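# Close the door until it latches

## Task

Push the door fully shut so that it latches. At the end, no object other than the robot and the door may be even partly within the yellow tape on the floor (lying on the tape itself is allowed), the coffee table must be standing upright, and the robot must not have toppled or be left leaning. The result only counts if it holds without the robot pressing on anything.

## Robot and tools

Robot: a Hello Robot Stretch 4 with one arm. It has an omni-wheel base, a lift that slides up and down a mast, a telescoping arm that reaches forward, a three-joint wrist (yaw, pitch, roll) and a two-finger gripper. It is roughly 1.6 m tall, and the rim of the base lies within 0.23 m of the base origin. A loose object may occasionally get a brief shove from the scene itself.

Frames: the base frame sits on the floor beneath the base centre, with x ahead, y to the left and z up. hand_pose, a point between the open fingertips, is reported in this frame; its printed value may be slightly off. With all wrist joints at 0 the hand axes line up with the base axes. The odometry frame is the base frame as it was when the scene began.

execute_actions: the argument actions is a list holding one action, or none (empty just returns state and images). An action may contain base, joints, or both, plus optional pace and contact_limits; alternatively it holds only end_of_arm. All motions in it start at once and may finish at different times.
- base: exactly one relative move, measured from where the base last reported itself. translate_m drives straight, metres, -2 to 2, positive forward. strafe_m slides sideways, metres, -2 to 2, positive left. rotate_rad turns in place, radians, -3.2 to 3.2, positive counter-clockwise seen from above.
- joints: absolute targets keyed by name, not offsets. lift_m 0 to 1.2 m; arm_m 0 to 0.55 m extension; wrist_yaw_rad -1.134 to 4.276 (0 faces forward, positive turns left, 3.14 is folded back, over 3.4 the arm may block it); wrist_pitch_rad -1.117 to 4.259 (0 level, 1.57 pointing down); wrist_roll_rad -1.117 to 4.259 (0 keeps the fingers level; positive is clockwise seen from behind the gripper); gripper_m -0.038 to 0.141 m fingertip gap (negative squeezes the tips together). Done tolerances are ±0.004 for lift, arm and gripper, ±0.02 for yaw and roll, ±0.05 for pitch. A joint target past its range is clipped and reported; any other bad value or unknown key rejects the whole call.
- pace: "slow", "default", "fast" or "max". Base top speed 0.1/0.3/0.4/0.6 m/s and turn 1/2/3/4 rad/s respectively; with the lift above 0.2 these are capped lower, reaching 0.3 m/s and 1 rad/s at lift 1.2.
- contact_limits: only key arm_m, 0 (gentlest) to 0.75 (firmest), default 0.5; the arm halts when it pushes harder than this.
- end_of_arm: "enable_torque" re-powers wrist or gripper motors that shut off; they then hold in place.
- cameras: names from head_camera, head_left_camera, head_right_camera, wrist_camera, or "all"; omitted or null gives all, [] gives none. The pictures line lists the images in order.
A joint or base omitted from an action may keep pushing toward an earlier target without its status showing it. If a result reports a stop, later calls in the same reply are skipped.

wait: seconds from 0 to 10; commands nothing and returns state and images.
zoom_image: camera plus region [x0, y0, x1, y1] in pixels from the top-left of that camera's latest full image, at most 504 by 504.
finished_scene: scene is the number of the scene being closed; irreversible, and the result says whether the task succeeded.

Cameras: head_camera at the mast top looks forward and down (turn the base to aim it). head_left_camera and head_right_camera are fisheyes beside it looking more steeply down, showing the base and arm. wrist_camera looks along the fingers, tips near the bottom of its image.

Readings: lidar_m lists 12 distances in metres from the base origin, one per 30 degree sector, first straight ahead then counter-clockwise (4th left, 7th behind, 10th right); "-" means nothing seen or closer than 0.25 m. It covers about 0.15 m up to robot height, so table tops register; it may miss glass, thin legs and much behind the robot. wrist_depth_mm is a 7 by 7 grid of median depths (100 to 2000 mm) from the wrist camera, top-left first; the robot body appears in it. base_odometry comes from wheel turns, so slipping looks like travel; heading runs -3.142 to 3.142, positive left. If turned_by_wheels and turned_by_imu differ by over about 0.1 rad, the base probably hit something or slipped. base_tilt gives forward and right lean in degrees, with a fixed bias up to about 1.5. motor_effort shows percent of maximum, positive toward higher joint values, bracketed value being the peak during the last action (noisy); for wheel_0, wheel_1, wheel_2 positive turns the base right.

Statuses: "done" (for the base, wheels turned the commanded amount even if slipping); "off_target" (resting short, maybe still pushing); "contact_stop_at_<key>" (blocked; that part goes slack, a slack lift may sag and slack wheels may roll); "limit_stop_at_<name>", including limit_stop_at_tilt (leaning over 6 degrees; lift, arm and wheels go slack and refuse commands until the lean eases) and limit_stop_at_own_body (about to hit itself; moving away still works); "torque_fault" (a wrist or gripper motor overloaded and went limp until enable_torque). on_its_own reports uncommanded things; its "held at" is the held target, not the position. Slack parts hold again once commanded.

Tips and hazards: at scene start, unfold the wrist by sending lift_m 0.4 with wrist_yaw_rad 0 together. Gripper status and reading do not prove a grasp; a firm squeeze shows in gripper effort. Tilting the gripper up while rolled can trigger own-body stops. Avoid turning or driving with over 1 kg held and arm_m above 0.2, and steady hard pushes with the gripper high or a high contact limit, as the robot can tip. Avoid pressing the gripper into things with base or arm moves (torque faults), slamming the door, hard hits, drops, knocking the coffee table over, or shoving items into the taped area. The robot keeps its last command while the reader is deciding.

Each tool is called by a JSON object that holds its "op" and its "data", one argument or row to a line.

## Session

{"op": "execute_actions", "data": {
  "actions": []
}}

Scene clock: 0.00 s.
base_odometry: x=+0.000 y=+0.000 heading=+0.000 (m, m, rad; odometry frame)
turned_by_wheels: +0.000 (rad since the last result)
turned_by_imu: +0.000 (rad since the last result)
base_tilt: forward=-0.2 right=+0.7 (deg)
lidar_m: 0.98 0.82 0.80 0.91 0.76 0.75 0.86 1.36 1.31 1.21 0.98 0.96
base_status: not commanded
joint_positions: lift_m=+0.231 arm_m=-0.001 wrist_yaw_rad=+3.224 wrist_pitch_rad=-0.011 wrist_roll_rad=+0.001 gripper_m=+0.057
joint_status: not commanded
motor_effort: lift_m=+20 arm_m=-1 wrist_yaw_rad=-1 wrist_pitch_rad=-7 wrist_roll_rad=-1 gripper_m=-4 wheel_0=+0 wheel_1=-1 wheel_2=+0 (%)
hand_pose: x=-0.1247 y=+0.0633 z=+0.4122 quat_wxyz=(-0.041, +0.006, +0.001, +0.999) (m; base frame)
wrist_depth_mm: - - 132 1098 891 750 661 / - - 132 1060 891 750 668 / - 106 132 1008 917 768 668 / - 124 134 1078 917 759 661 / 189 1308 1464 1118 891 768 668 / 208 1336 196 1138 192 759 668 / 206 1025 1008 138 891 723 668
pictures: head_camera, head_left_camera, head_right_camera, wrist_camera
Images, in order (width x height): head_camera 420x560, head_left_camera 420x672, head_right_camera 420x672, wrist_camera 616x392.

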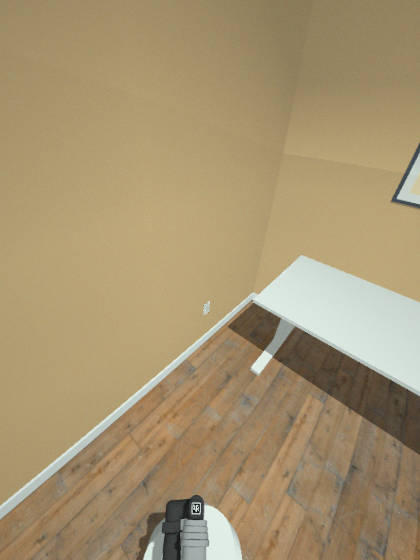

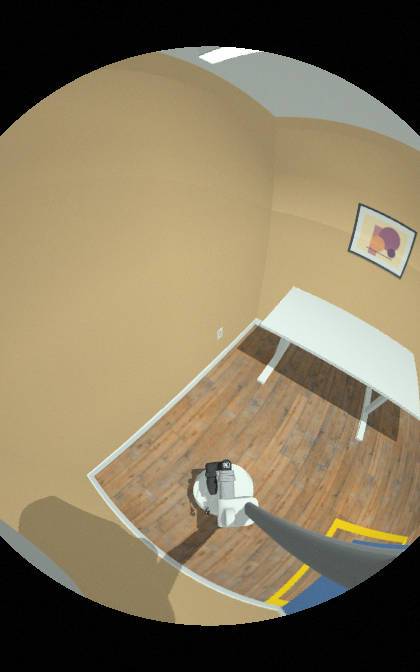

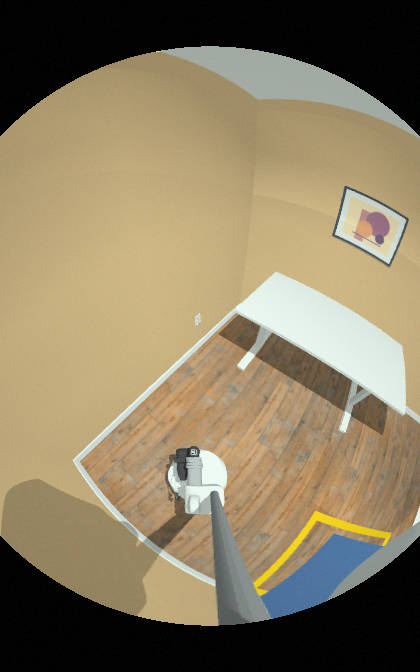

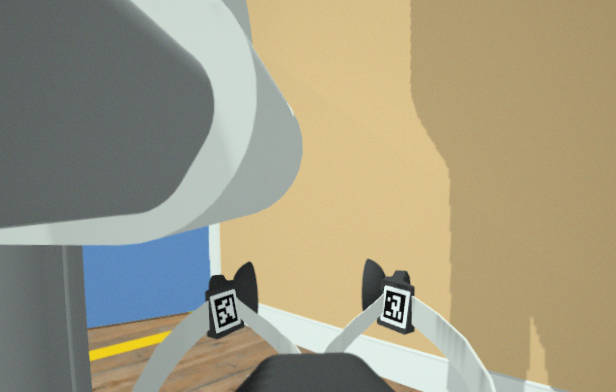

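{"op": "execute_actions", "data": {
  "actions": [
    {"base":{"rotate_rad":-2.2}}
  ],
  "cameras": ["head_camera","head_left_camera","head_right_camera"]
}}

Scene clock: 6.17 s.
base_odometry: x=+0.000 y=+0.000 heading=-2.200 (m, m, rad; odometry frame)
turned_by_wheels: -2.200 (rad since the last result)
turned_by_imu: -2.244 (rad since the last result)
base_tilt: forward=-0.2 right=+0.7 (deg)
lidar_m: 1.34 1.31 1.01 0.96 1.03 0.84 0.80 0.85 0.78 0.76 0.80 1.17
base_status: done
joint_positions: lift_m=+0.231 arm_m=-0.001 wrist_yaw_rad=+3.224 wrist_pitch_rad=-0.011 wrist_roll_rad=+0.001 gripper_m=+0.057
joint_status: not commanded
motor_effort: lift_m=+20(20) arm_m=-1(1) wrist_yaw_rad=-1(1) wrist_pitch_rad=-7(7) wrist_roll_rad=-1(1) gripper_m=-2(4) wheel_0=+1(7) wheel_1=+1(9) wheel_2=+1(8) (%)
hand_pose: x=-0.1247 y=+0.0633 z=+0.4122 quat_wxyz=(-0.041, +0.006, +0.001, +0.999) (m; base frame)
wrist_depth_mm: - - 132 904 878 842 820 / - - 132 904 878 842 820 / - 106 132 917 891 842 831 / - 124 134 904 878 854 820 / 189 976 946 931 891 842 831 / 208 991 196 904 191 866 831 / 206 976 946 138 866 831 831
pictures: head_camera, head_left_camera, head_right_camera
Images, in order (width x height): head_camera 420x560, head_left_camera 420x672, head_right_camera 420x672.

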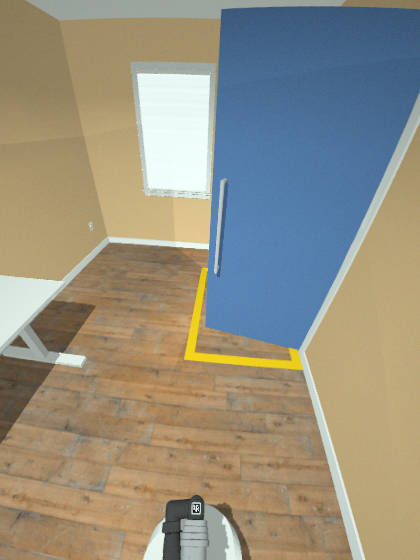

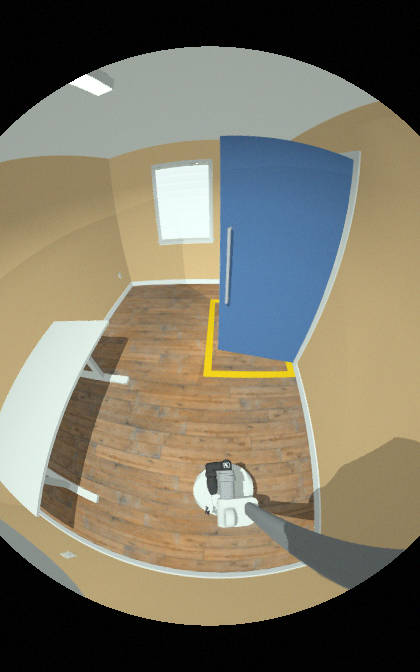

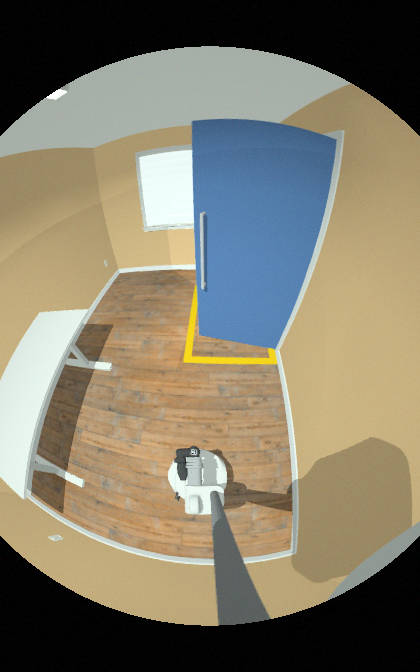

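{"op": "execute_actions", "data": {
  "actions": [
    {"base":{"strafe_m":0.38},"joints":{"lift_m":0.15}}
  ],
  "cameras": ["head_camera"]
}}

{"op": "execute_actions", "data": {
  "actions": [
    {"base":{"translate_m":1.0}}
  ],
  "cameras": ["head_camera"]
}}

Scene clock: 17.33 s.
base_odometry: x=+0.307 y=-0.224 heading=-2.200 (m, m, rad; odometry frame)
turned_by_wheels: +0.000 (rad since the last result)
turned_by_imu: +0.002 (rad since the last result)
base_tilt: forward=+0.0 right=+0.6 (deg)
lidar_m: 2.95 0.78 0.60 0.58 0.63 0.81 0.78 0.82 1.19 1.14 1.21 1.40
base_status: done
joint_positions: lift_m=+0.150 arm_m=-0.001 wrist_yaw_rad=+3.224 wrist_pitch_rad=-0.011 wrist_roll_rad=+0.001 gripper_m=+0.057
joint_status: all done
motor_effort: lift_m=+16(19) arm_m=-1(2) wrist_yaw_rad=-1(1) wrist_pitch_rad=-7(7) wrist_roll_rad=-1(2) gripper_m=-2(3) wheel_0=+1(9) wheel_1=-2(8) wheel_2=+0(1) (%)
hand_pose: x=-0.1247 y=+0.0633 z=+0.3317 quat_wxyz=(-0.041, +0.006, +0.001, +0.999) (m; base frame)
wrist_depth_mm: - - 132 878 866 831 809 / - - 132 878 866 831 798 / - 106 132 878 878 831 798 / - 124 135 878 866 831 809 / 189 946 931 878 854 831 809 / 208 946 196 891 191 831 809 / 204 842 854 138 842 778 788
pictures: head_camera
Images, in order (width x height): head_camera 420x560.

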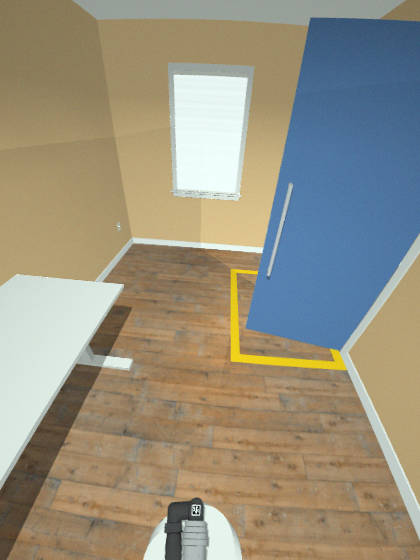

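Scene clock: 22.17 s.
base_odometry: x=-0.281 y=-1.032 heading=-2.200 (m, m, rad; odometry frame)
turned_by_wheels: +0.000 (rad since the last result)
turned_by_imu: -0.002 (rad since the last result)
base_tilt: forward=-0.2 right=+0.7 (deg)
lidar_m: 1.91 1.74 1.33 0.51 0.54 0.84 1.78 1.62 1.24 0.98 0.53 0.57
base_status: done
joint_positions: lift_m=+0.150 arm_m=-0.001 wrist_yaw_rad=+3.224 wrist_pitch_rad=-0.011 wrist_roll_rad=+0.001 gripper_m=+0.057
joint_status: not commanded
motor_effort: lift_m=+17(16) arm_m=-1(1) wrist_yaw_rad=-1(2) wrist_pitch_rad=-7(7) wrist_roll_rad=-1(0) gripper_m=-2(1) wheel_0=+1(5) wheel_1=+0(5) wheel_2=+0(7) (%)
hand_pose: x=-0.1247 y=+0.0633 z=+0.3317 quat_wxyz=(-0.041, +0.006, +0.001, +0.999) (m; base frame)
wrist_depth_mm: - - 132 1863 1808 1756 1708 / - - 132 1808 1808 1756 1098 / - 106 132 1808 1808 1756 1708 / - 124 134 1921 1708 1756 1708 / 189 1808 1921 1863 1756 1756 1708 / 208 1255 196 1255 191 1205 1160 / 206 842 854 138 854 788 831
pictures: head_camera
Images, in order (width x height): head_camera 420x560.

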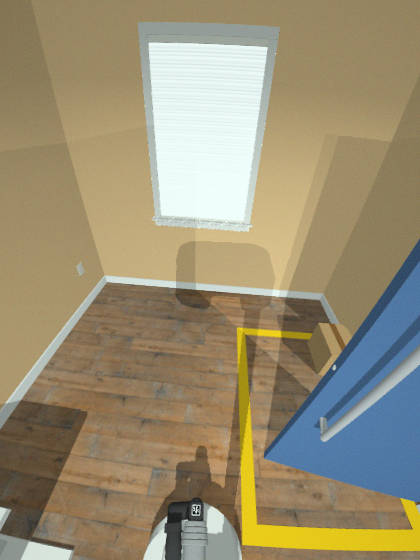

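{"op": "execute_actions", "data": {
  "actions": [
    {"base":{"translate_m":0.85}}
  ],
  "cameras": []
}}

{"op": "execute_actions", "data": {
  "actions": [
    {"base":{"rotate_rad":-1.62}}
  ],
  "cameras": ["head_camera","head_left_camera"]
}}

Scene clock: 31.20 s.
base_odometry: x=-0.781 y=-1.720 heading=-2.200 (m, m, rad; odometry frame)
turned_by_wheels: +0.000 (rad since the last result)
turned_by_imu: -0.001 (rad since the last result)
base_tilt: forward=-0.2 right=+0.7 (deg)
lidar_m: 1.06 1.14 1.28 1.26 1.03 0.92 2.65 0.57 0.58 0.93 0.98 1.12
base_status: done
joint_positions: lift_m=+0.150 arm_m=-0.001 wrist_yaw_rad=+3.224 wrist_pitch_rad=-0.011 wrist_roll_rad=+0.001 gripper_m=+0.057
joint_status: not commanded
motor_effort: lift_m=+17(17) arm_m=-1(1) wrist_yaw_rad=-1(1) wrist_pitch_rad=-7(7) wrist_roll_rad=-1(1) gripper_m=-4(2) wheel_0=+1(5) wheel_1=+0(6) wheel_2=+1(9) (%)
hand_pose: x=-0.1247 y=+0.0633 z=+0.3317 quat_wxyz=(-0.041, +0.006, +0.001, +0.999) (m; base frame)
wrist_depth_mm: - - 132 - - - 1808 / - - 132 - - 1430 1098 / - 106 132 - - - 1983 / - 124 134 - - - - / 189 1756 - - - - 1921 / 208 1255 195 1255 192 1205 1138 / 206 842 866 138 854 778 820
pictures: none
No camera images: the call's "cameras" was empty. Leave "cameras" out to get every camera's image.

Scene clock: 33.27 s.
base_odometry: x=-0.781 y=-1.720 heading=+2.464 (m, m, rad; odometry frame)
turned_by_wheels: -1.620 (rad since the last result)
turned_by_imu: -1.653 (rad since the last result)
base_tilt: forward=-0.3 right=+0.8 (deg)
lidar_m: 0.94 0.95 1.10 1.07 1.13 1.32 1.25 1.09 0.91 1.93 0.60 0.57
base_status: done
joint_positions: lift_m=+0.150 arm_m=-0.001 wrist_yaw_rad=+3.224 wrist_pitch_rad=-0.011 wrist_roll_rad=+0.001 gripper_m=+0.057
joint_status: not commanded
motor_effort: lift_m=+17(17) arm_m=-1(1) wrist_yaw_rad=-1(2) wrist_pitch_rad=-8(7) wrist_roll_rad=+0(1) gripper_m=-4(3) wheel_0=-1(6) wheel_1=+1(8) wheel_2=+1(8) (%)
hand_pose: x=-0.1247 y=+0.0633 z=+0.3317 quat_wxyz=(-0.041, +0.006, +0.001, +0.999) (m; base frame)
wrist_depth_mm: - - 132 1336 1336 1281 1281 / - - 132 1336 1308 1308 1281 / - 106 132 1336 1308 1308 1255 / - 124 134 1366 1336 1308 1281 / 189 1366 1366 1366 1336 1255 1281 / 208 1281 196 1255 192 1182 1160 / 206 842 842 138 854 778 831
pictures: head_camera, head_left_camera
Images, in order (width x height): head_camera 420x560, head_left_camera 420x672.

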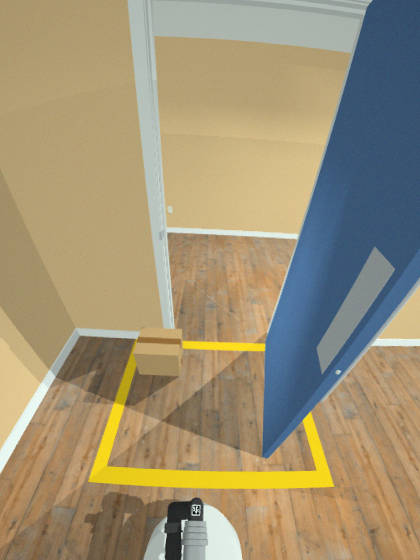

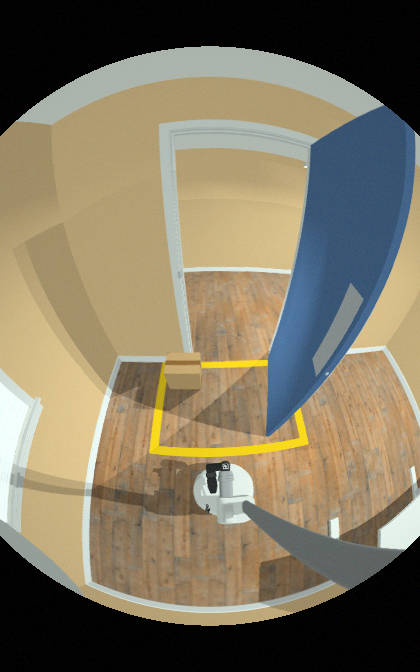

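{"op": "execute_actions", "data": {
  "actions": [
    {"base":{"strafe_m":-0.08}}
  ],
  "cameras": []
}}

{"op": "execute_actions", "data": {
  "actions": [
    {"base":{"translate_m":0.6}}
  ],
  "cameras": ["head_camera","head_left_camera"]
}}

Scene clock: 48.53 s.
base_odometry: x=-0.731 y=-1.657 heading=+2.464 (m, m, rad; odometry frame)
turned_by_wheels: +0.000 (rad since the last result)
turned_by_imu: +0.001 (rad since the last result)
base_tilt: forward=-0.1 right=+0.7 (deg)
lidar_m: 0.98 0.95 1.19 1.15 1.22 1.31 1.25 0.98 0.86 1.95 1.80 0.51
base_status: done
joint_positions: lift_m=+0.150 arm_m=-0.001 wrist_yaw_rad=+3.224 wrist_pitch_rad=-0.011 wrist_roll_rad=+0.001 gripper_m=+0.057
joint_status: not commanded
motor_effort: lift_m=+17(17) arm_m=-2(1) wrist_yaw_rad=-1(0) wrist_pitch_rad=-7(6) wrist_roll_rad=-1(1) gripper_m=-1(2) wheel_0=+0(9) wheel_1=+1(9) wheel_2=+0(2) (%)
hand_pose: x=-0.1247 y=+0.0633 z=+0.3317 quat_wxyz=(-0.041, +0.006, +0.001, +0.999) (m; base frame)
wrist_depth_mm: - - 132 1336 1308 1308 1255 / - - 132 1336 1336 1308 1255 / - 106 132 1336 1308 1308 1255 / - 124 134 1336 1336 1308 1281 / 189 1397 1397 1366 1308 1308 1281 / 208 1255 196 1255 191 1182 1160 / 205 854 854 138 854 778 820
pictures: none
No camera images: the call's "cameras" was empty. Leave "cameras" out to get every camera's image.

Scene clock: 52.00 s.
base_odometry: x=-1.198 y=-1.281 heading=+2.464 (m, m, rad; odometry frame)
turned_by_wheels: +0.000 (rad since the last result)
turned_by_imu: -0.001 (rad since the last result)
base_tilt: forward=-0.2 right=+0.7 (deg)
lidar_m: 2.89 0.41 0.45 1.18 1.21 1.70 1.84 1.27 0.32 0.31 0.36 0.60
base_status: done
joint_positions: lift_m=+0.150 arm_m=-0.001 wrist_yaw_rad=+3.224 wrist_pitch_rad=-0.011 wrist_roll_rad=+0.001 gripper_m=+0.057
joint_status: not commanded
motor_effort: lift_m=+17(17) arm_m=-1(1) wrist_yaw_rad=-1(1) wrist_pitch_rad=-7(7) wrist_roll_rad=-1(1) gripper_m=-1(2) wheel_0=+1(5) wheel_1=+1(5) wheel_2=+0(10) (%)
hand_pose: x=-0.1247 y=+0.0633 z=+0.3317 quat_wxyz=(-0.041, +0.006, +0.001, +0.999) (m; base frame)
wrist_depth_mm: - - 132 1921 1863 1808 1808 / - - 132 1983 1863 1863 1808 / - 106 132 1983 1921 1863 1808 / - 124 134 1921 1921 1863 1863 / 189 1863 - 1983 1921 1808 1808 / 208 1281 195 1255 191 1205 1138 / 205 831 854 138 866 768 831
pictures: head_camera, head_left_camera
Images, in order (width x height): head_camera 420x560, head_left_camera 420x672.

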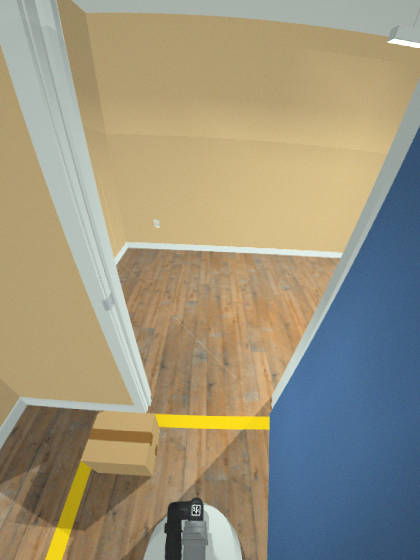

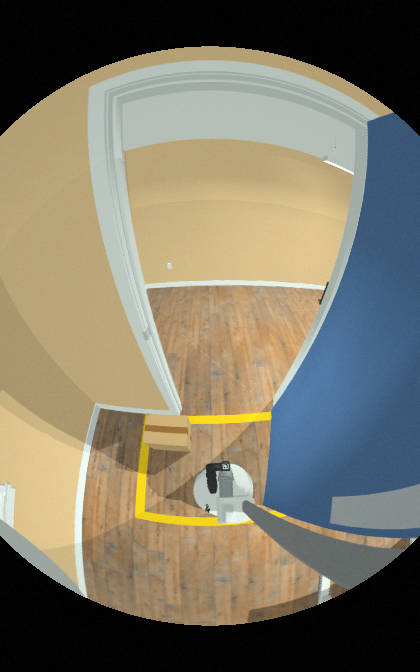

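{"op": "execute_actions", "data": {
  "actions": [
    {"base":{"strafe_m":-0.04},"pace":"slow"}
  ],
  "cameras": []
}}

{"op": "execute_actions", "data": {
  "actions": [
    {"base":{"translate_m":0.37},"pace":"slow"}
  ],
  "cameras": ["head_left_camera"]
}}

{"op": "execute_actions", "data": {
  "actions": [
    {"base":{"strafe_m":0.25},"pace":"slow"}
  ],
  "cameras": ["head_left_camera","head_camera"]
}}

Scene clock: 64.43 s.
base_odometry: x=-1.173 y=-1.250 heading=+2.464 (m, m, rad; odometry frame)
turned_by_wheels: +0.000 (rad since the last result)
turned_by_imu: +0.001 (rad since the last result)
base_tilt: forward=-0.2 right=+0.8 (deg)
lidar_m: 2.88 0.42 0.44 1.22 1.25 1.75 1.86 1.27 0.28 0.27 0.31 0.52
base_status: done
joint_positions: lift_m=+0.150 arm_m=-0.001 wrist_yaw_rad=+3.224 wrist_pitch_rad=-0.011 wrist_roll_rad=+0.001 gripper_m=+0.057
joint_status: not commanded
motor_effort: lift_m=+17(17) arm_m=-1(1) wrist_yaw_rad=-2(2) wrist_pitch_rad=-7(7) wrist_roll_rad=-1(1) gripper_m=-2(2) wheel_0=+1(7) wheel_1=-1(6) wheel_2=+0(0) (%)
hand_pose: x=-0.1247 y=+0.0633 z=+0.3317 quat_wxyz=(-0.041, +0.006, +0.001, +0.999) (m; base frame)
wrist_depth_mm: - - 132 1921 1863 1921 1863 / - - 132 1921 1921 1863 1863 / - 106 132 1808 1921 1863 1756 / - 124 134 1921 1863 1863 1863 / 190 1618 - 1921 1863 1863 1863 / 208 1281 195 1255 193 1182 1160 / 206 842 854 138 866 778 831
pictures: none
No camera images: the call's "cameras" was empty. Leave "cameras" out to get every camera's image.

Scene clock: 69.40 s.
base_odometry: x=-1.461 y=-1.018 heading=+2.464 (m, m, rad; odometry frame)
turned_by_wheels: +0.000 (rad since the last result)
turned_by_imu: +0.000 (rad since the last result)
base_tilt: forward=-0.1 right=+0.7 (deg)
lidar_m: 2.52 0.58 0.29 0.28 1.27 1.74 2.22 0.42 0.35 0.35 0.38 2.61
base_status: done
joint_positions: lift_m=+0.150 arm_m=-0.001 wrist_yaw_rad=+3.224 wrist_pitch_rad=-0.011 wrist_roll_rad=+0.001 gripper_m=+0.057
joint_status: not commanded
motor_effort: lift_m=+17(17) arm_m=-1(2) wrist_yaw_rad=-2(1) wrist_pitch_rad=-7(7) wrist_roll_rad=-1(0) gripper_m=+0(1) wheel_0=+1(5) wheel_1=+2(4) wheel_2=-2(5) (%)
hand_pose: x=-0.1247 y=+0.0633 z=+0.3317 quat_wxyz=(-0.041, +0.006, +0.001, +0.999) (m; base frame)
wrist_depth_mm: - - 132 - - - 1863 / - - 132 - - - 1863 / - 106 132 - - - 1921 / - 124 134 - - - 1921 / 189 574 - - - - 1863 / 208 621 195 1281 192 1205 1138 / 205 564 854 138 854 788 831
pictures: head_left_camera
Images, in order (width x height): head_left_camera 420x672.

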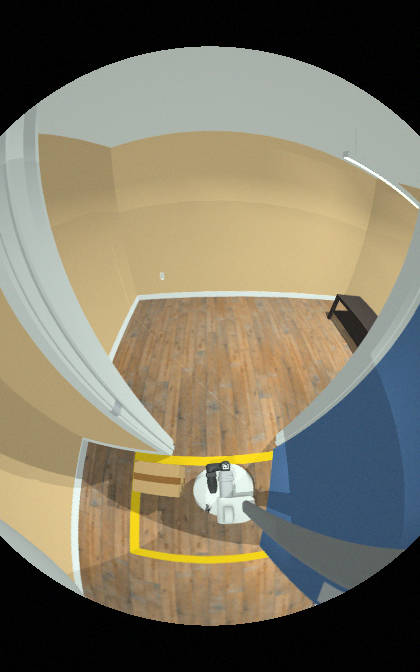

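Scene clock: 73.03 s.
base_odometry: x=-1.618 y=-1.213 heading=+2.464 (m, m, rad; odometry frame)
turned_by_wheels: +0.000 (rad since the last result)
turned_by_imu: +0.002 (rad since the last result)
base_tilt: forward=+0.0 right=+0.8 (deg)
lidar_m: 2.52 0.30 0.26 0.25 1.03 1.37 2.24 0.73 0.60 0.59 0.67 2.66
base_status: done
joint_positions: lift_m=+0.150 arm_m=-0.001 wrist_yaw_rad=+3.224 wrist_pitch_rad=-0.011 wrist_roll_rad=+0.001 gripper_m=+0.057
joint_status: not commanded
motor_effort: lift_m=+17(17) arm_m=-1(1) wrist_yaw_rad=-1(0) wrist_pitch_rad=-7(7) wrist_roll_rad=-1(1) gripper_m=-3(4) wheel_0=-2(5) wheel_1=+4(6) wheel_2=-1(3) (%)
hand_pose: x=-0.1247 y=+0.0633 z=+0.3317 quat_wxyz=(-0.041, +0.006, +0.001, +0.999) (m; base frame)
wrist_depth_mm: - - 132 - - - 1464 / - - 132 - - - 1430 / - 106 132 - - - 1499 / - 124 134 - - - 1537 / 189 1808 - - - - 1537 / 208 1281 196 1281 192 1182 1138 / 205 842 854 138 854 788 820
pictures: head_camera, head_left_camera
Images, in order (width x height): head_camera 420x560, head_left_camera 420x672.

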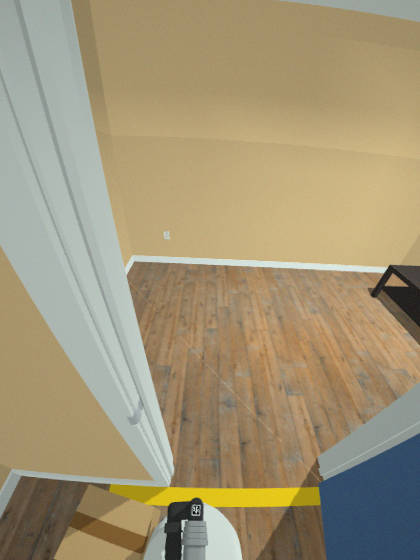

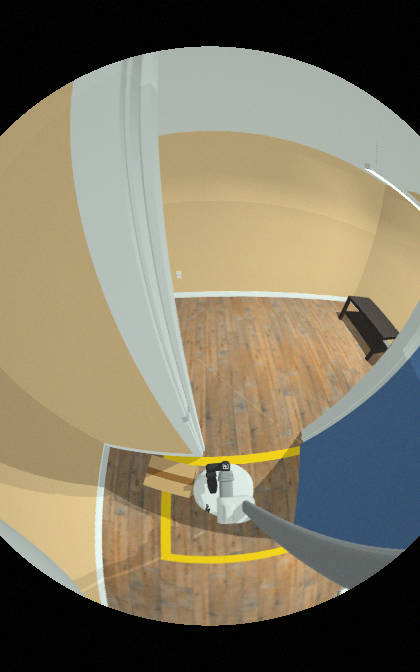

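{"op": "execute_actions", "data": {
  "actions": [
    {"base":{"translate_m":-0.08},"pace":"slow"}
  ],
  "cameras": []
}}

{"op": "execute_actions", "data": {
  "actions": [
    {"base":{"strafe_m":0.25},"pace":"slow"}
  ],
  "cameras": ["head_left_camera","head_camera"]
}}

Scene clock: 88.40 s.
base_odometry: x=-1.555 y=-1.263 heading=+2.464 (m, m, rad; odometry frame)
turned_by_wheels: +0.000 (rad since the last result)
turned_by_imu: +0.002 (rad since the last result)
base_tilt: forward=-0.1 right=+0.8 (deg)
lidar_m: 2.61 0.27 0.26 0.26 1.04 1.36 2.16 1.65 0.57 0.59 0.65 2.72
base_status: done
joint_positions: lift_m=+0.150 arm_m=-0.001 wrist_yaw_rad=+3.224 wrist_pitch_rad=-0.011 wrist_roll_rad=+0.001 gripper_m=+0.057
joint_status: not commanded
motor_effort: lift_m=+17(17) arm_m=-1(2) wrist_yaw_rad=+0(1) wrist_pitch_rad=-7(7) wrist_roll_rad=-2(1) gripper_m=-2(2) wheel_0=-1(5) wheel_1=-1(4) wheel_2=+1(7) (%)
hand_pose: x=-0.1247 y=+0.0633 z=+0.3317 quat_wxyz=(-0.041, +0.006, +0.001, +0.999) (m; base frame)
wrist_depth_mm: - - 133 - - - 1430 / - - 132 - - - 1430 / - 106 132 - - - 1499 / - 124 134 - - - 1499 / 189 1756 - - - - 1537 / 208 1281 195 1255 192 1205 1138 / 205 831 854 138 866 778 820
pictures: none
No camera images: the call's "cameras" was empty. Leave "cameras" out to get every camera's image.

Scene clock: 92.03 s.
base_odometry: x=-1.712 y=-1.458 heading=+2.464 (m, m, rad; odometry frame)
turned_by_wheels: +0.000 (rad since the last result)
turned_by_imu: +0.002 (rad since the last result)
base_tilt: forward=-0.2 right=+0.7 (deg)
lidar_m: 0.34 0.25 0.25 0.25 0.76 1.01 2.15 1.83 0.83 0.83 0.93 0.36
base_status: done
joint_positions: lift_m=+0.150 arm_m=-0.001 wrist_yaw_rad=+3.224 wrist_pitch_rad=-0.011 wrist_roll_rad=+0.001 gripper_m=+0.057
joint_status: not commanded
motor_effort: lift_m=+17(17) arm_m=-1(1) wrist_yaw_rad=-1(1) wrist_pitch_rad=-7(7) wrist_roll_rad=-1(0) gripper_m=-3(4) wheel_0=-3(5) wheel_1=+3(8) wheel_2=-1(1) (%)
hand_pose: x=-0.1247 y=+0.0633 z=+0.3317 quat_wxyz=(-0.041, +0.006, +0.001, +0.999) (m; base frame)
wrist_depth_mm: - - 132 - - 1661 1042 / - - 132 - - 1661 1060 / - 106 132 - - 1661 1098 / - 124 134 - - 1708 1098 / 189 1808 - - - 1661 1098 / 208 1281 196 1255 192 1182 1042 / 205 842 854 138 842 778 831
pictures: head_camera, head_left_camera
Images, in order (width x height): head_camera 420x560, head_left_camera 420x672.

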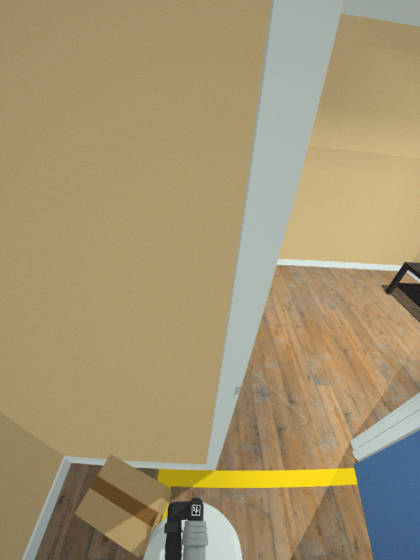

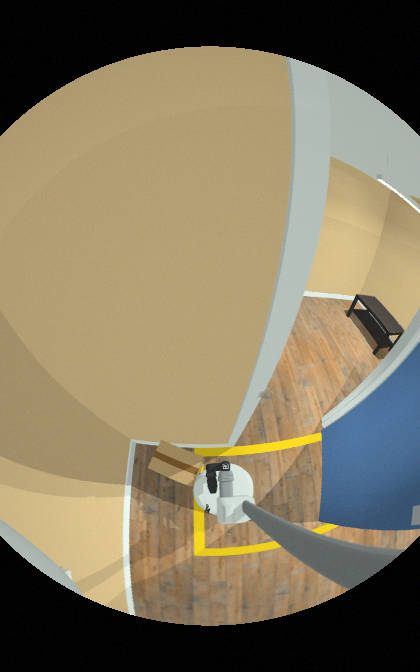

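{"op": "execute_actions", "data": {
  "actions": [
    {"base":{"strafe_m":0.12},"pace":"slow"}
  ],
  "cameras": []
}}

{"op": "execute_actions", "data": {
  "actions": [
    {"base":{"strafe_m":-0.25}}
  ],
  "cameras": []
}}

{"op": "execute_actions", "data": {
  "actions": [
    {"base":{"translate_m":-0.5}}
  ],
  "cameras": ["head_camera"]
}}

{"op": "zoom_image", "data": {
  "camera": "head_camera",
  "region": [0,300,240,480]
}}

Scene clock: 103.47 s.
base_odometry: x=-1.787 y=-1.551 heading=+2.464 (m, m, rad; odometry frame)
turned_by_wheels: +0.000 (rad since the last result)
turned_by_imu: +0.002 (rad since the last result)
base_tilt: forward=-0.2 right=+0.7 (deg)
lidar_m: 0.35 0.25 0.25 0.25 0.65 0.83 2.16 1.91 0.96 0.93 1.04 0.38
base_status: done
joint_positions: lift_m=+0.150 arm_m=-0.001 wrist_yaw_rad=+3.224 wrist_pitch_rad=-0.011 wrist_roll_rad=+0.001 gripper_m=+0.057
joint_status: not commanded
motor_effort: lift_m=+17(17) arm_m=-1(1) wrist_yaw_rad=-1(1) wrist_pitch_rad=-8(7) wrist_roll_rad=-1(1) gripper_m=-1(3) wheel_0=-4(7) wheel_1=+4(8) wheel_2=-1(0) (%)
hand_pose: x=-0.1247 y=+0.0633 z=+0.3317 quat_wxyz=(-0.041, +0.006, +0.001, +0.999) (m; base frame)
wrist_depth_mm: - - 132 - - 1336 878 / - - 132 - - 1336 891 / - 106 132 - - 1397 891 / - 124 134 - - 1397 904 / 189 1863 - - - 1397 904 / 208 1281 196 1255 191 1160 891 / 206 842 842 138 854 778 809
pictures: none
No camera images: the call's "cameras" was empty. Leave "cameras" out to get every camera's image.

Scene clock: 105.60 s.
base_odometry: x=-1.630 y=-1.356 heading=+2.464 (m, m, rad; odometry frame)
turned_by_wheels: +0.000 (rad since the last result)
turned_by_imu: +0.000 (rad since the last result)
base_tilt: forward=-0.2 right=+0.7 (deg)
lidar_m: 0.35 0.37 0.44 0.45 0.90 1.21 2.15 1.69 0.71 0.70 0.81 2.73
base_status: done
joint_positions: lift_m=+0.150 arm_m=-0.001 wrist_yaw_rad=+3.224 wrist_pitch_rad=-0.011 wrist_roll_rad=+0.001 gripper_m=+0.057
joint_status: not commanded
motor_effort: lift_m=+17(17) arm_m=-1(1) wrist_yaw_rad=-1(2) wrist_pitch_rad=-7(7) wrist_roll_rad=-1(1) gripper_m=-3(1) wheel_0=+0(9) wheel_1=+1(9) wheel_2=-1(1) (%)
hand_pose: x=-0.1247 y=+0.0633 z=+0.3317 quat_wxyz=(-0.041, +0.006, +0.001, +0.999) (m; base frame)
wrist_depth_mm: - - 132 - - 1921 1255 / - - 132 - - - 1281 / - 106 132 - - - 1308 / - 124 134 - - - 1308 / 189 1808 - - - 1863 1308 / 208 1281 195 1281 192 1182 1138 / 205 842 842 138 854 788 831
pictures: none
No camera images: the call's "cameras" was empty. Leave "cameras" out to get every camera's image.

Scene clock: 108.77 s.
base_odometry: x=-1.241 y=-1.670 heading=+2.464 (m, m, rad; odometry frame)
turned_by_wheels: +0.000 (rad since the last result)
turned_by_imu: +0.002 (rad since the last result)
base_tilt: forward=-0.2 right=+0.8 (deg)
lidar_m: 0.83 0.72 0.81 0.84 0.86 1.19 1.63 1.48 1.37 0.62 0.69 1.11
base_status: done
joint_positions: lift_m=+0.150 arm_m=-0.001 wrist_yaw_rad=+3.224 wrist_pitch_rad=-0.011 wrist_roll_rad=+0.001 gripper_m=+0.057
joint_status: not commanded
motor_effort: lift_m=+17(17) arm_m=-1(1) wrist_yaw_rad=-1(1) wrist_pitch_rad=-7(7) wrist_roll_rad=-1(1) gripper_m=-2(3) wheel_0=-1(5) wheel_1=-2(6) wheel_2=+0(10) (%)
hand_pose: x=-0.1247 y=+0.0633 z=+0.3317 quat_wxyz=(-0.041, +0.006, +0.001, +0.999) (m; base frame)
wrist_depth_mm: - - 132 1661 1661 1661 1255 / - - 132 1756 1661 1618 1281 / - 106 132 1708 1708 1661 1336 / - 124 134 1756 1661 1661 1336 / 189 1808 1756 1708 1708 1708 1336 / 208 1308 196 1281 192 1205 1160 / 206 831 842 138 866 778 831
pictures: head_camera
Images, in order (width x height): head_camera 420x560.

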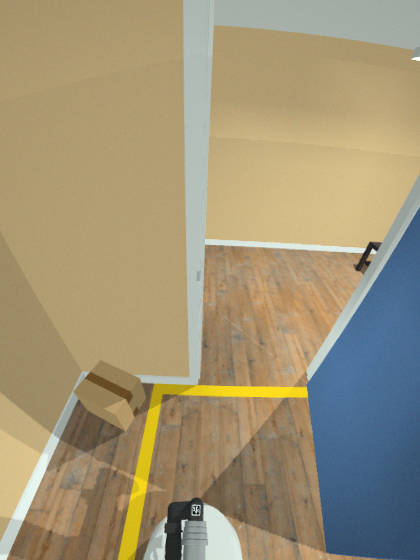

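Region (0, 300, 240, 480) of head_camera's 420x560 image, scaled by 2.100, with more detail than that image has; it fills the top 378 rows of this view, and the rest is white.

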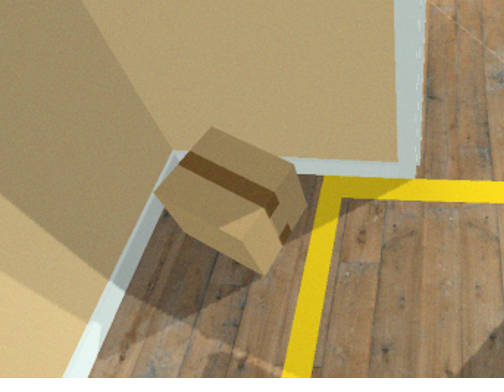

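{"op": "execute_actions", "data": {
  "actions": [
    {"base":{"translate_m":-0.45}}
  ],
  "cameras": []
}}

{"op": "execute_actions", "data": {
  "actions": [
    {"base":{"strafe_m":-1.12}}
  ],
  "cameras": ["head_left_camera"]
}}

Scene clock: 120.20 s.
base_odometry: x=-0.890 y=-1.952 heading=+2.464 (m, m, rad; odometry frame)
turned_by_wheels: +0.000 (rad since the last result)
turned_by_imu: +0.003 (rad since the last result)
base_tilt: forward=-0.2 right=+0.8 (deg)
lidar_m: 1.29 1.09 0.84 0.83 0.86 1.24 1.20 1.25 1.09 1.71 0.78 0.96
base_status: done
joint_positions: lift_m=+0.150 arm_m=-0.001 wrist_yaw_rad=+3.224 wrist_pitch_rad=-0.011 wrist_roll_rad=+0.001 gripper_m=+0.057
joint_status: not commanded
motor_effort: lift_m=+17(17) arm_m=-2(1) wrist_yaw_rad=-1(0) wrist_pitch_rad=-7(7) wrist_roll_rad=-1(0) gripper_m=-4(2) wheel_0=-1(6) wheel_1=-1(6) wheel_2=-2(10) (%)
hand_pose: x=-0.1247 y=+0.0633 z=+0.3317 quat_wxyz=(-0.041, +0.006, +0.001, +0.999) (m; base frame)
wrist_depth_mm: - - 132 1308 1255 1229 1229 / - - 132 1308 1281 1255 1205 / - 106 132 1281 1255 1229 1205 / - 124 134 1255 1281 1255 1205 / 189 1336 1308 1281 1281 1255 1229 / 208 1281 196 1255 191 1205 1138 / 206 831 854 138 854 778 831
pictures: none
No camera images: the call's "cameras" was empty. Leave "cameras" out to get every camera's image.

Scene clock: 125.27 s.
base_odometry: x=-0.188 y=-1.080 heading=+2.464 (m, m, rad; odometry frame)
turned_by_wheels: +0.000 (rad since the last result)
turned_by_imu: +0.001 (rad since the last result)
base_tilt: forward=-0.1 right=+0.8 (deg)
lidar_m: 1.25 0.64 0.67 1.95 1.71 1.26 0.39 0.43 0.61 1.76 1.84 1.37
base_status: done
joint_positions: lift_m=+0.150 arm_m=-0.001 wrist_yaw_rad=+3.224 wrist_pitch_rad=-0.011 wrist_roll_rad=+0.001 gripper_m=+0.057
joint_status: not commanded
motor_effort: lift_m=+17(17) arm_m=-1(1) wrist_yaw_rad=-1(1) wrist_pitch_rad=-7(7) wrist_roll_rad=-1(1) gripper_m=-2(3) wheel_0=+1(8) wheel_1=+1(9) wheel_2=+0(1) (%)
hand_pose: x=-0.1247 y=+0.0633 z=+0.3317 quat_wxyz=(-0.041, +0.006, +0.001, +0.999) (m; base frame)
wrist_depth_mm: - - 132 741 1229 1229 1229 / - - 132 904 1281 1229 1229 / - 106 132 1255 1255 1229 1229 / - 124 135 1255 1281 1255 1205 / 190 1336 1308 1281 1255 1229 1205 / 208 1308 195 1138 191 1182 1160 / 205 842 854 138 854 778 831
pictures: head_left_camera
Images, in order (width x height): head_left_camera 420x672.

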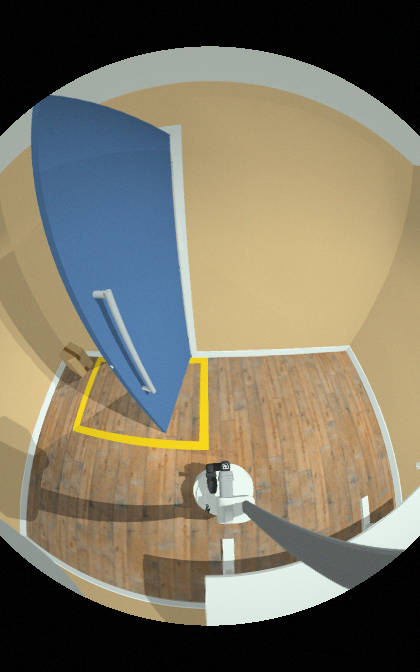

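{"op": "execute_actions", "data": {
  "actions": [
    {"base":{"translate_m":0.66}}
  ],
  "cameras": []
}}

{"op": "execute_actions", "data": {
  "actions": [
    {"base":{"strafe_m":0.93},"pace":"slow"}
  ],
  "cameras": ["head_left_camera"]
}}

Scene clock: 136.70 s.
base_odometry: x=-0.702 y=-0.666 heading=+2.464 (m, m, rad; odometry frame)
turned_by_wheels: +0.000 (rad since the last result)
turned_by_imu: +0.000 (rad since the last result)
base_tilt: forward=-0.1 right=+0.7 (deg)
lidar_m: 0.64 0.49 0.40 0.39 0.39 1.94 1.08 1.12 1.57 1.75 0.94 0.68
base_status: done
joint_positions: lift_m=+0.150 arm_m=-0.001 wrist_yaw_rad=+3.224 wrist_pitch_rad=-0.011 wrist_roll_rad=+0.001 gripper_m=+0.057
joint_status: not commanded
motor_effort: lift_m=+17(17) arm_m=-1(1) wrist_yaw_rad=-1(1) wrist_pitch_rad=-7(7) wrist_roll_rad=-1(1) gripper_m=-3(0) wheel_0=+0(5) wheel_1=+1(6) wheel_2=+0(10) (%)
hand_pose: x=-0.1247 y=+0.0633 z=+0.3317 quat_wxyz=(-0.041, +0.006, +0.001, +0.999) (m; base frame)
wrist_depth_mm: - - 132 1921 1863 1863 1808 / - - 132 1397 1863 1863 1808 / - 106 132 1499 1863 1863 1808 / - 124 135 1921 1921 1863 1808 / 189 1808 - 1921 1863 1863 1863 / 208 1281 196 1255 192 1205 1160 / 205 842 866 139 854 788 831
pictures: none
No camera images: the call's "cameras" was empty. Leave "cameras" out to get every camera's image.

action 0: "base": strafe_m = 0.93 would last too long for one action: at the pace "slow" strafe_m can be at most 0.78 in either direction: name a faster pace, or command the rest in another action

{"op": "execute_actions", "data": {
  "actions": [
    {"base":{"translate_m":-0.1}}
  ],
  "cameras": []
}}

{"op": "execute_actions", "data": {
  "actions": [
    {"base":{"strafe_m":0.75},"pace":"slow"}
  ],
  "cameras": ["head_left_camera"]
}}

Scene clock: 148.90 s.
base_odometry: x=-0.624 y=-0.729 heading=+2.464 (m, m, rad; odometry frame)
turned_by_wheels: +0.000 (rad since the last result)
turned_by_imu: +0.001 (rad since the last result)
base_tilt: forward=-0.1 right=+0.7 (deg)
lidar_m: 0.75 0.53 0.42 0.36 2.10 1.84 0.98 1.02 1.39 1.75 1.10 0.78
base_status: done
joint_positions: lift_m=+0.150 arm_m=-0.001 wrist_yaw_rad=+3.224 wrist_pitch_rad=-0.011 wrist_roll_rad=+0.001 gripper_m=+0.057
joint_status: not commanded
motor_effort: lift_m=+18(17) arm_m=-1(1) wrist_yaw_rad=-1(1) wrist_pitch_rad=-7(7) wrist_roll_rad=-1(1) gripper_m=-2(2) wheel_0=-2(5) wheel_1=-2(5) wheel_2=-2(9) (%)
hand_pose: x=-0.1247 y=+0.0633 z=+0.3317 quat_wxyz=(-0.041, +0.006, +0.001, +0.999) (m; base frame)
wrist_depth_mm: - - 132 1808 1756 1756 1756 / - - 132 1205 1756 1756 1756 / - 106 132 1397 1756 1808 1756 / - 124 135 1808 1808 1756 1756 / 189 1808 1921 1808 1756 1756 1756 / 208 1255 195 1255 191 1182 1118 / 205 854 854 138 854 788 820
pictures: none
No camera images: the call's "cameras" was empty. Leave "cameras" out to get every camera's image.

Scene clock: 157.53 s.
base_odometry: x=-1.094 y=-1.313 heading=+2.463 (m, m, rad; odometry frame)
turned_by_wheels: +0.000 (rad since the last result)
turned_by_imu: +0.004 (rad since the last result)
base_tilt: forward=-0.1 right=+0.8 (deg)
lidar_m: 0.25 0.27 0.94 1.23 1.26 1.77 1.76 1.20 1.41 2.52 1.10 0.42
base_status: done
joint_positions: lift_m=+0.150 arm_m=-0.001 wrist_yaw_rad=+3.224 wrist_pitch_rad=-0.011 wrist_roll_rad=+0.001 gripper_m=+0.057
joint_status: not commanded
motor_effort: lift_m=+17(17) arm_m=-1(1) wrist_yaw_rad=-1(1) wrist_pitch_rad=-8(7) wrist_roll_rad=-1(1) gripper_m=-2(3) wheel_0=-2(8) wheel_1=+2(8) wheel_2=-2(4) (%)
hand_pose: x=-0.1247 y=+0.0633 z=+0.3317 quat_wxyz=(-0.041, +0.006, +0.001, +0.999) (m; base frame)
wrist_depth_mm: - - 132 1808 1808 1756 1756 / - - 132 1863 1808 1808 1708 / - 106 132 1808 1756 1756 1756 / - 124 134 1863 1808 1808 1756 / 189 1499 1921 1808 1756 1756 1708 / 208 1281 196 1281 192 1182 1160 / 206 831 854 138 854 778 820
pictures: head_left_camera
Images, in order (width x height): head_left_camera 420x672.

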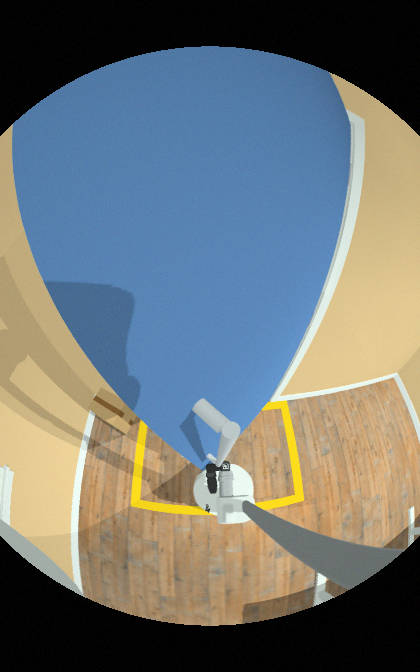

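{"op": "execute_actions", "data": {
  "actions": [
    {"base":{"strafe_m":0.08},"pace":"slow"}
  ],
  "cameras": []
}}

{"op": "execute_actions", "data": {
  "actions": [
    {"base":{"translate_m":0.27},"pace":"slow"}
  ],
  "cameras": ["head_left_camera"]
}}

{"op": "execute_actions", "data": {
  "actions": [
    {"base":{"rotate_rad":-1.55},"pace":"slow"}
  ],
  "cameras": ["head_left_camera"]
}}

Scene clock: 167.97 s.
base_odometry: x=-1.145 y=-1.375 heading=+2.463 (m, m, rad; odometry frame)
turned_by_wheels: +0.000 (rad since the last result)
turned_by_imu: +0.001 (rad since the last result)
base_tilt: forward=-0.1 right=+0.8 (deg)
lidar_m: 0.25 0.26 0.86 1.13 1.17 1.67 1.76 1.24 1.40 2.60 1.08 0.37
base_status: done
joint_positions: lift_m=+0.150 arm_m=-0.001 wrist_yaw_rad=+3.224 wrist_pitch_rad=-0.011 wrist_roll_rad=+0.001 gripper_m=+0.057
joint_status: not commanded
motor_effort: lift_m=+17(17) arm_m=-1(1) wrist_yaw_rad=-2(0) wrist_pitch_rad=-7(7) wrist_roll_rad=-1(1) gripper_m=-4(3) wheel_0=-2(5) wheel_1=+1(6) wheel_2=+0(1) (%)
hand_pose: x=-0.1247 y=+0.0633 z=+0.3317 quat_wxyz=(-0.041, +0.006, +0.001, +0.999) (m; base frame)
wrist_depth_mm: - - 132 1863 1808 1756 1708 / - - 132 1808 1756 1756 1756 / - 106 132 1808 1808 1808 1708 / - 124 134 1808 1756 1756 1756 / 189 1537 1863 1808 1808 1808 1708 / 208 1255 195 1281 192 1182 1138 / 205 842 854 138 854 778 831
pictures: none
No camera images: the call's "cameras" was empty. Leave "cameras" out to get every camera's image.

Scene clock: 171.97 s.
base_odometry: x=-1.355 y=-1.206 heading=+2.463 (m, m, rad; odometry frame)
turned_by_wheels: +0.000 (rad since the last result)
turned_by_imu: +0.000 (rad since the last result)
base_tilt: forward=-0.1 right=+0.7 (deg)
lidar_m: 0.25 - 0.25 0.75 1.20 1.58 2.03 1.44 1.81 1.95 0.62 0.28
base_status: done
joint_positions: lift_m=+0.150 arm_m=-0.001 wrist_yaw_rad=+3.225 wrist_pitch_rad=-0.011 wrist_roll_rad=+0.001 gripper_m=+0.057
joint_status: not commanded
motor_effort: lift_m=+17(17) arm_m=-1(1) wrist_yaw_rad=-3(5) wrist_pitch_rad=-7(7) wrist_roll_rad=+0(1) gripper_m=+0(3) wheel_0=+1(4) wheel_1=+2(5) wheel_2=-2(7) (%)
hand_pose: x=-0.1248 y=+0.0631 z=+0.3317 quat_wxyz=(-0.042, +0.006, +0.001, +0.999) (m; base frame)
wrist_depth_mm: - - 132 - - - 1808 / - - 132 - - - 1756 / - 106 132 - - - 1808 / - 124 135 - - - 1808 / 189 1863 - - - - 1661 / 208 1281 196 1281 191 1182 1138 / 205 842 842 138 854 778 831
pictures: head_left_camera
Images, in order (width x height): head_left_camera 420x672.

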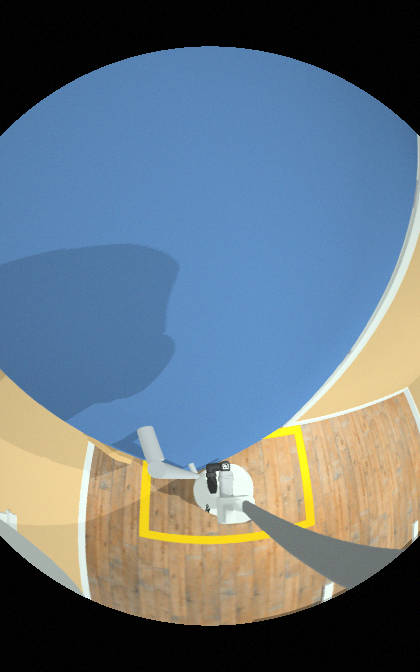

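Scene clock: 174.80 s.
base_odometry: x=-1.355 y=-1.206 heading=+0.914 (m, m, rad; odometry frame)
turned_by_wheels: -1.550 (rad since the last result)
turned_by_imu: -1.581 (rad since the last result)
base_tilt: forward=-0.1 right=+0.7 (deg)
lidar_m: 1.85 0.61 0.29 0.25 - 0.25 1.15 1.21 1.61 2.02 1.44 1.85
base_status: done
joint_positions: lift_m=+0.150 arm_m=-0.001 wrist_yaw_rad=+3.225 wrist_pitch_rad=-0.011 wrist_roll_rad=+0.001 gripper_m=+0.057
joint_status: not commanded
motor_effort: lift_m=+17(17) arm_m=-1(1) wrist_yaw_rad=-2(3) wrist_pitch_rad=-7(7) wrist_roll_rad=-2(1) gripper_m=-3(3) wheel_0=+1(5) wheel_1=+1(7) wheel_2=+1(5) (%)
hand_pose: x=-0.1247 y=+0.0632 z=+0.3317 quat_wxyz=(-0.042, +0.006, +0.001, +0.999) (m; base frame)
wrist_depth_mm: - - 132 1281 1205 236 - / - - 132 1255 1229 239 196 / - 106 132 1229 1229 242 198 / - 124 134 1229 1229 243 198 / 189 1308 1308 1255 325 243 199 / 208 1255 196 1255 191 243 200 / 205 842 854 138 554 224 199
pictures: head_left_camera
Images, in order (width x height): head_left_camera 420x672.

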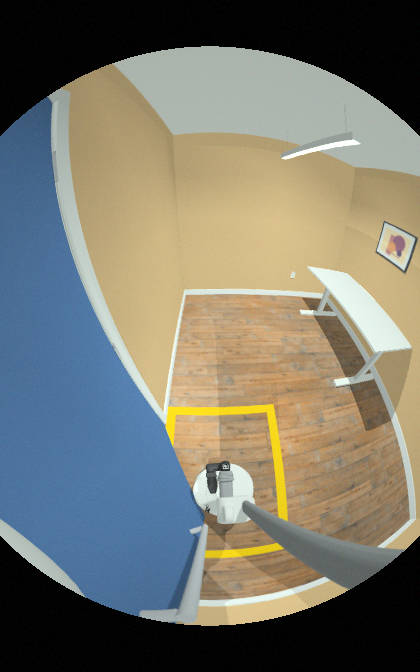

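Same state as before.

{"op": "execute_actions", "data": {
  "actions": [
    {"base":{"strafe_m":0.2},"pace":"slow"}
  ],
  "cameras": ["head_left_camera"]
}}

{"op": "execute_actions", "data": {
  "actions": [
    {"base":{"strafe_m":0.12},"pace":"slow"}
  ],
  "cameras": ["head_left_camera"]
}}

Scene clock: 190.67 s.
base_odometry: x=-1.513 y=-1.083 heading=+0.914 (m, m, rad; odometry frame)
turned_by_wheels: +0.000 (rad since the last result)
turned_by_imu: +0.002 (rad since the last result)
base_tilt: forward=-0.1 right=+0.9 (deg)
lidar_m: 1.10 0.35 0.25 - 0.25 0.25 0.71 1.19 1.62 2.23 1.63 2.10
base_status: done
joint_positions: lift_m=+0.150 arm_m=-0.001 wrist_yaw_rad=+3.225 wrist_pitch_rad=-0.011 wrist_roll_rad=+0.001 gripper_m=+0.057
joint_status: not commanded
motor_effort: lift_m=+17(18) arm_m=-1(1) wrist_yaw_rad=-2(3) wrist_pitch_rad=-6(7) wrist_roll_rad=-1(1) gripper_m=+1(3) wheel_0=-1(6) wheel_1=+2(7) wheel_2=+0(4) (%)
hand_pose: x=-0.1247 y=+0.0632 z=+0.3317 quat_wxyz=(-0.042, +0.006, +0.001, +0.999) (m; base frame)
wrist_depth_mm: - - 132 1255 1229 265 - / - - 132 1255 1229 271 201 / - 106 132 1229 1229 273 204 / - 124 134 1255 1229 277 205 / 190 1308 1281 854 809 277 205 / 208 1281 196 842 191 277 205 / 206 842 854 138 768 243 204
pictures: head_left_camera
Images, in order (width x height): head_left_camera 420x672.

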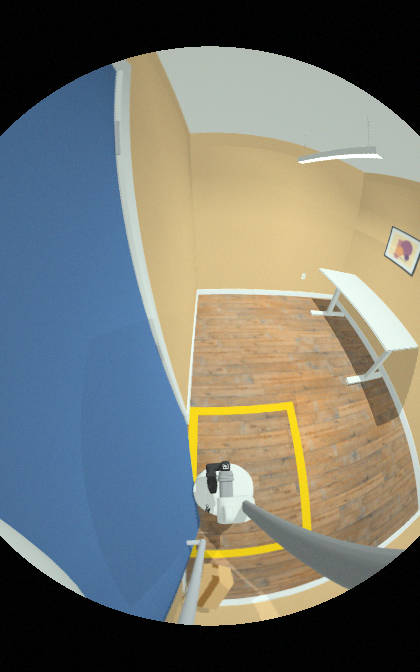

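Scene clock: 192.63 s.
base_odometry: x=-1.590 y=-1.026 heading=+0.919 (m, m, rad; odometry frame)
turned_by_wheels: +0.005 (rad since the last result)
turned_by_imu: -0.002 (rad since the last result)
base_tilt: forward=-0.2 right=+0.8 (deg)
lidar_m: 0.80 0.28 0.25 - 0.25 0.26 0.69 1.19 1.65 2.30 1.69 2.22
base_status: strafe_m contact_stop (by the wheels' count: +0.096 of +0.120)
joint_positions: lift_m=+0.150 arm_m=-0.001 wrist_yaw_rad=+3.224 wrist_pitch_rad=-0.011 wrist_roll_rad=+0.001 gripper_m=+0.057
joint_status: not commanded
on_its_own: the wheels are slack since a contact_stop
motor_effort: lift_m=+19(19) arm_m=-1(1) wrist_yaw_rad=-1(0) wrist_pitch_rad=-7(7) wrist_roll_rad=-1(1) gripper_m=-3(2) wheel_0=+0(30) wheel_1=+0(34) wheel_2=+0(5) (%)
hand_pose: x=-0.1247 y=+0.0633 z=+0.3316 quat_wxyz=(-0.041, +0.006, +0.001, +0.999) (m; base frame)
wrist_depth_mm: - - 132 1229 831 322 220 / - - 132 1255 866 329 224 / - 106 132 1255 891 334 228 / - 124 135 1255 917 340 230 / 189 1281 1255 831 750 342 231 / 208 1308 195 809 192 342 229 / 205 842 854 138 750 285 228
pictures: head_left_camera
Images, in order (width x height): head_left_camera 420x672.

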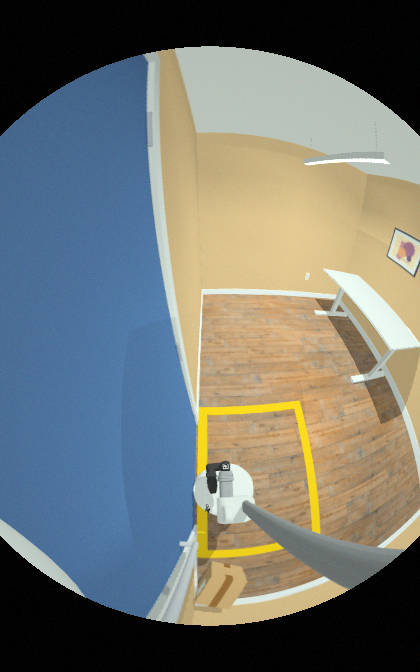

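Back off and verify quickly.

{"op": "execute_actions", "data": {
  "actions": [
    {"base":{"strafe_m":-0.15}}
  ],
  "cameras": ["head_left_camera"]
}}

Scene clock: 197.30 s.
base_odometry: x=-1.470 y=-1.117 heading=+0.919 (m, m, rad; odometry frame)
turned_by_wheels: +0.000 (rad since the last result)
turned_by_imu: +0.001 (rad since the last result)
base_tilt: forward=-0.1 right=+0.7 (deg)
lidar_m: 1.36 0.52 0.37 0.32 0.37 0.51 0.71 1.21 1.62 2.16 1.56 1.97
base_status: done
joint_positions: lift_m=+0.150 arm_m=-0.001 wrist_yaw_rad=+3.224 wrist_pitch_rad=-0.011 wrist_roll_rad=+0.001 gripper_m=+0.057
joint_status: not commanded
motor_effort: lift_m=+18(19) arm_m=-1(1) wrist_yaw_rad=-1(1) wrist_pitch_rad=-7(7) wrist_roll_rad=-2(1) gripper_m=-3(3) wheel_0=+0(8) wheel_1=+2(9) wheel_2=-1(1) (%)
hand_pose: x=-0.1247 y=+0.0633 z=+0.3316 quat_wxyz=(-0.041, +0.006, +0.001, +0.999) (m; base frame)
wrist_depth_mm: - - 132 1229 1229 707 455 / - - 132 1229 1229 715 459 / - 106 132 1255 1229 732 469 / - 124 135 1255 1229 741 477 / 189 1308 1281 1255 809 750 480 / 208 1281 196 1042 191 741 477 / 206 842 842 139 778 597 469
pictures: head_left_camera
Images, in order (width x height): head_left_camera 420x672.

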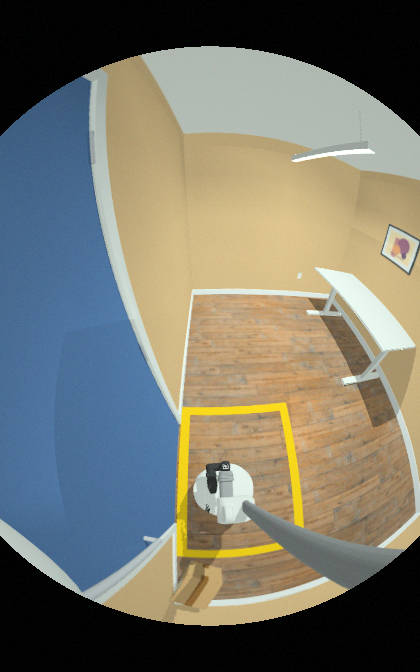

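{"op": "finished_scene", "data": {
  "scene": 2
}}

The scene is finished: the task was done.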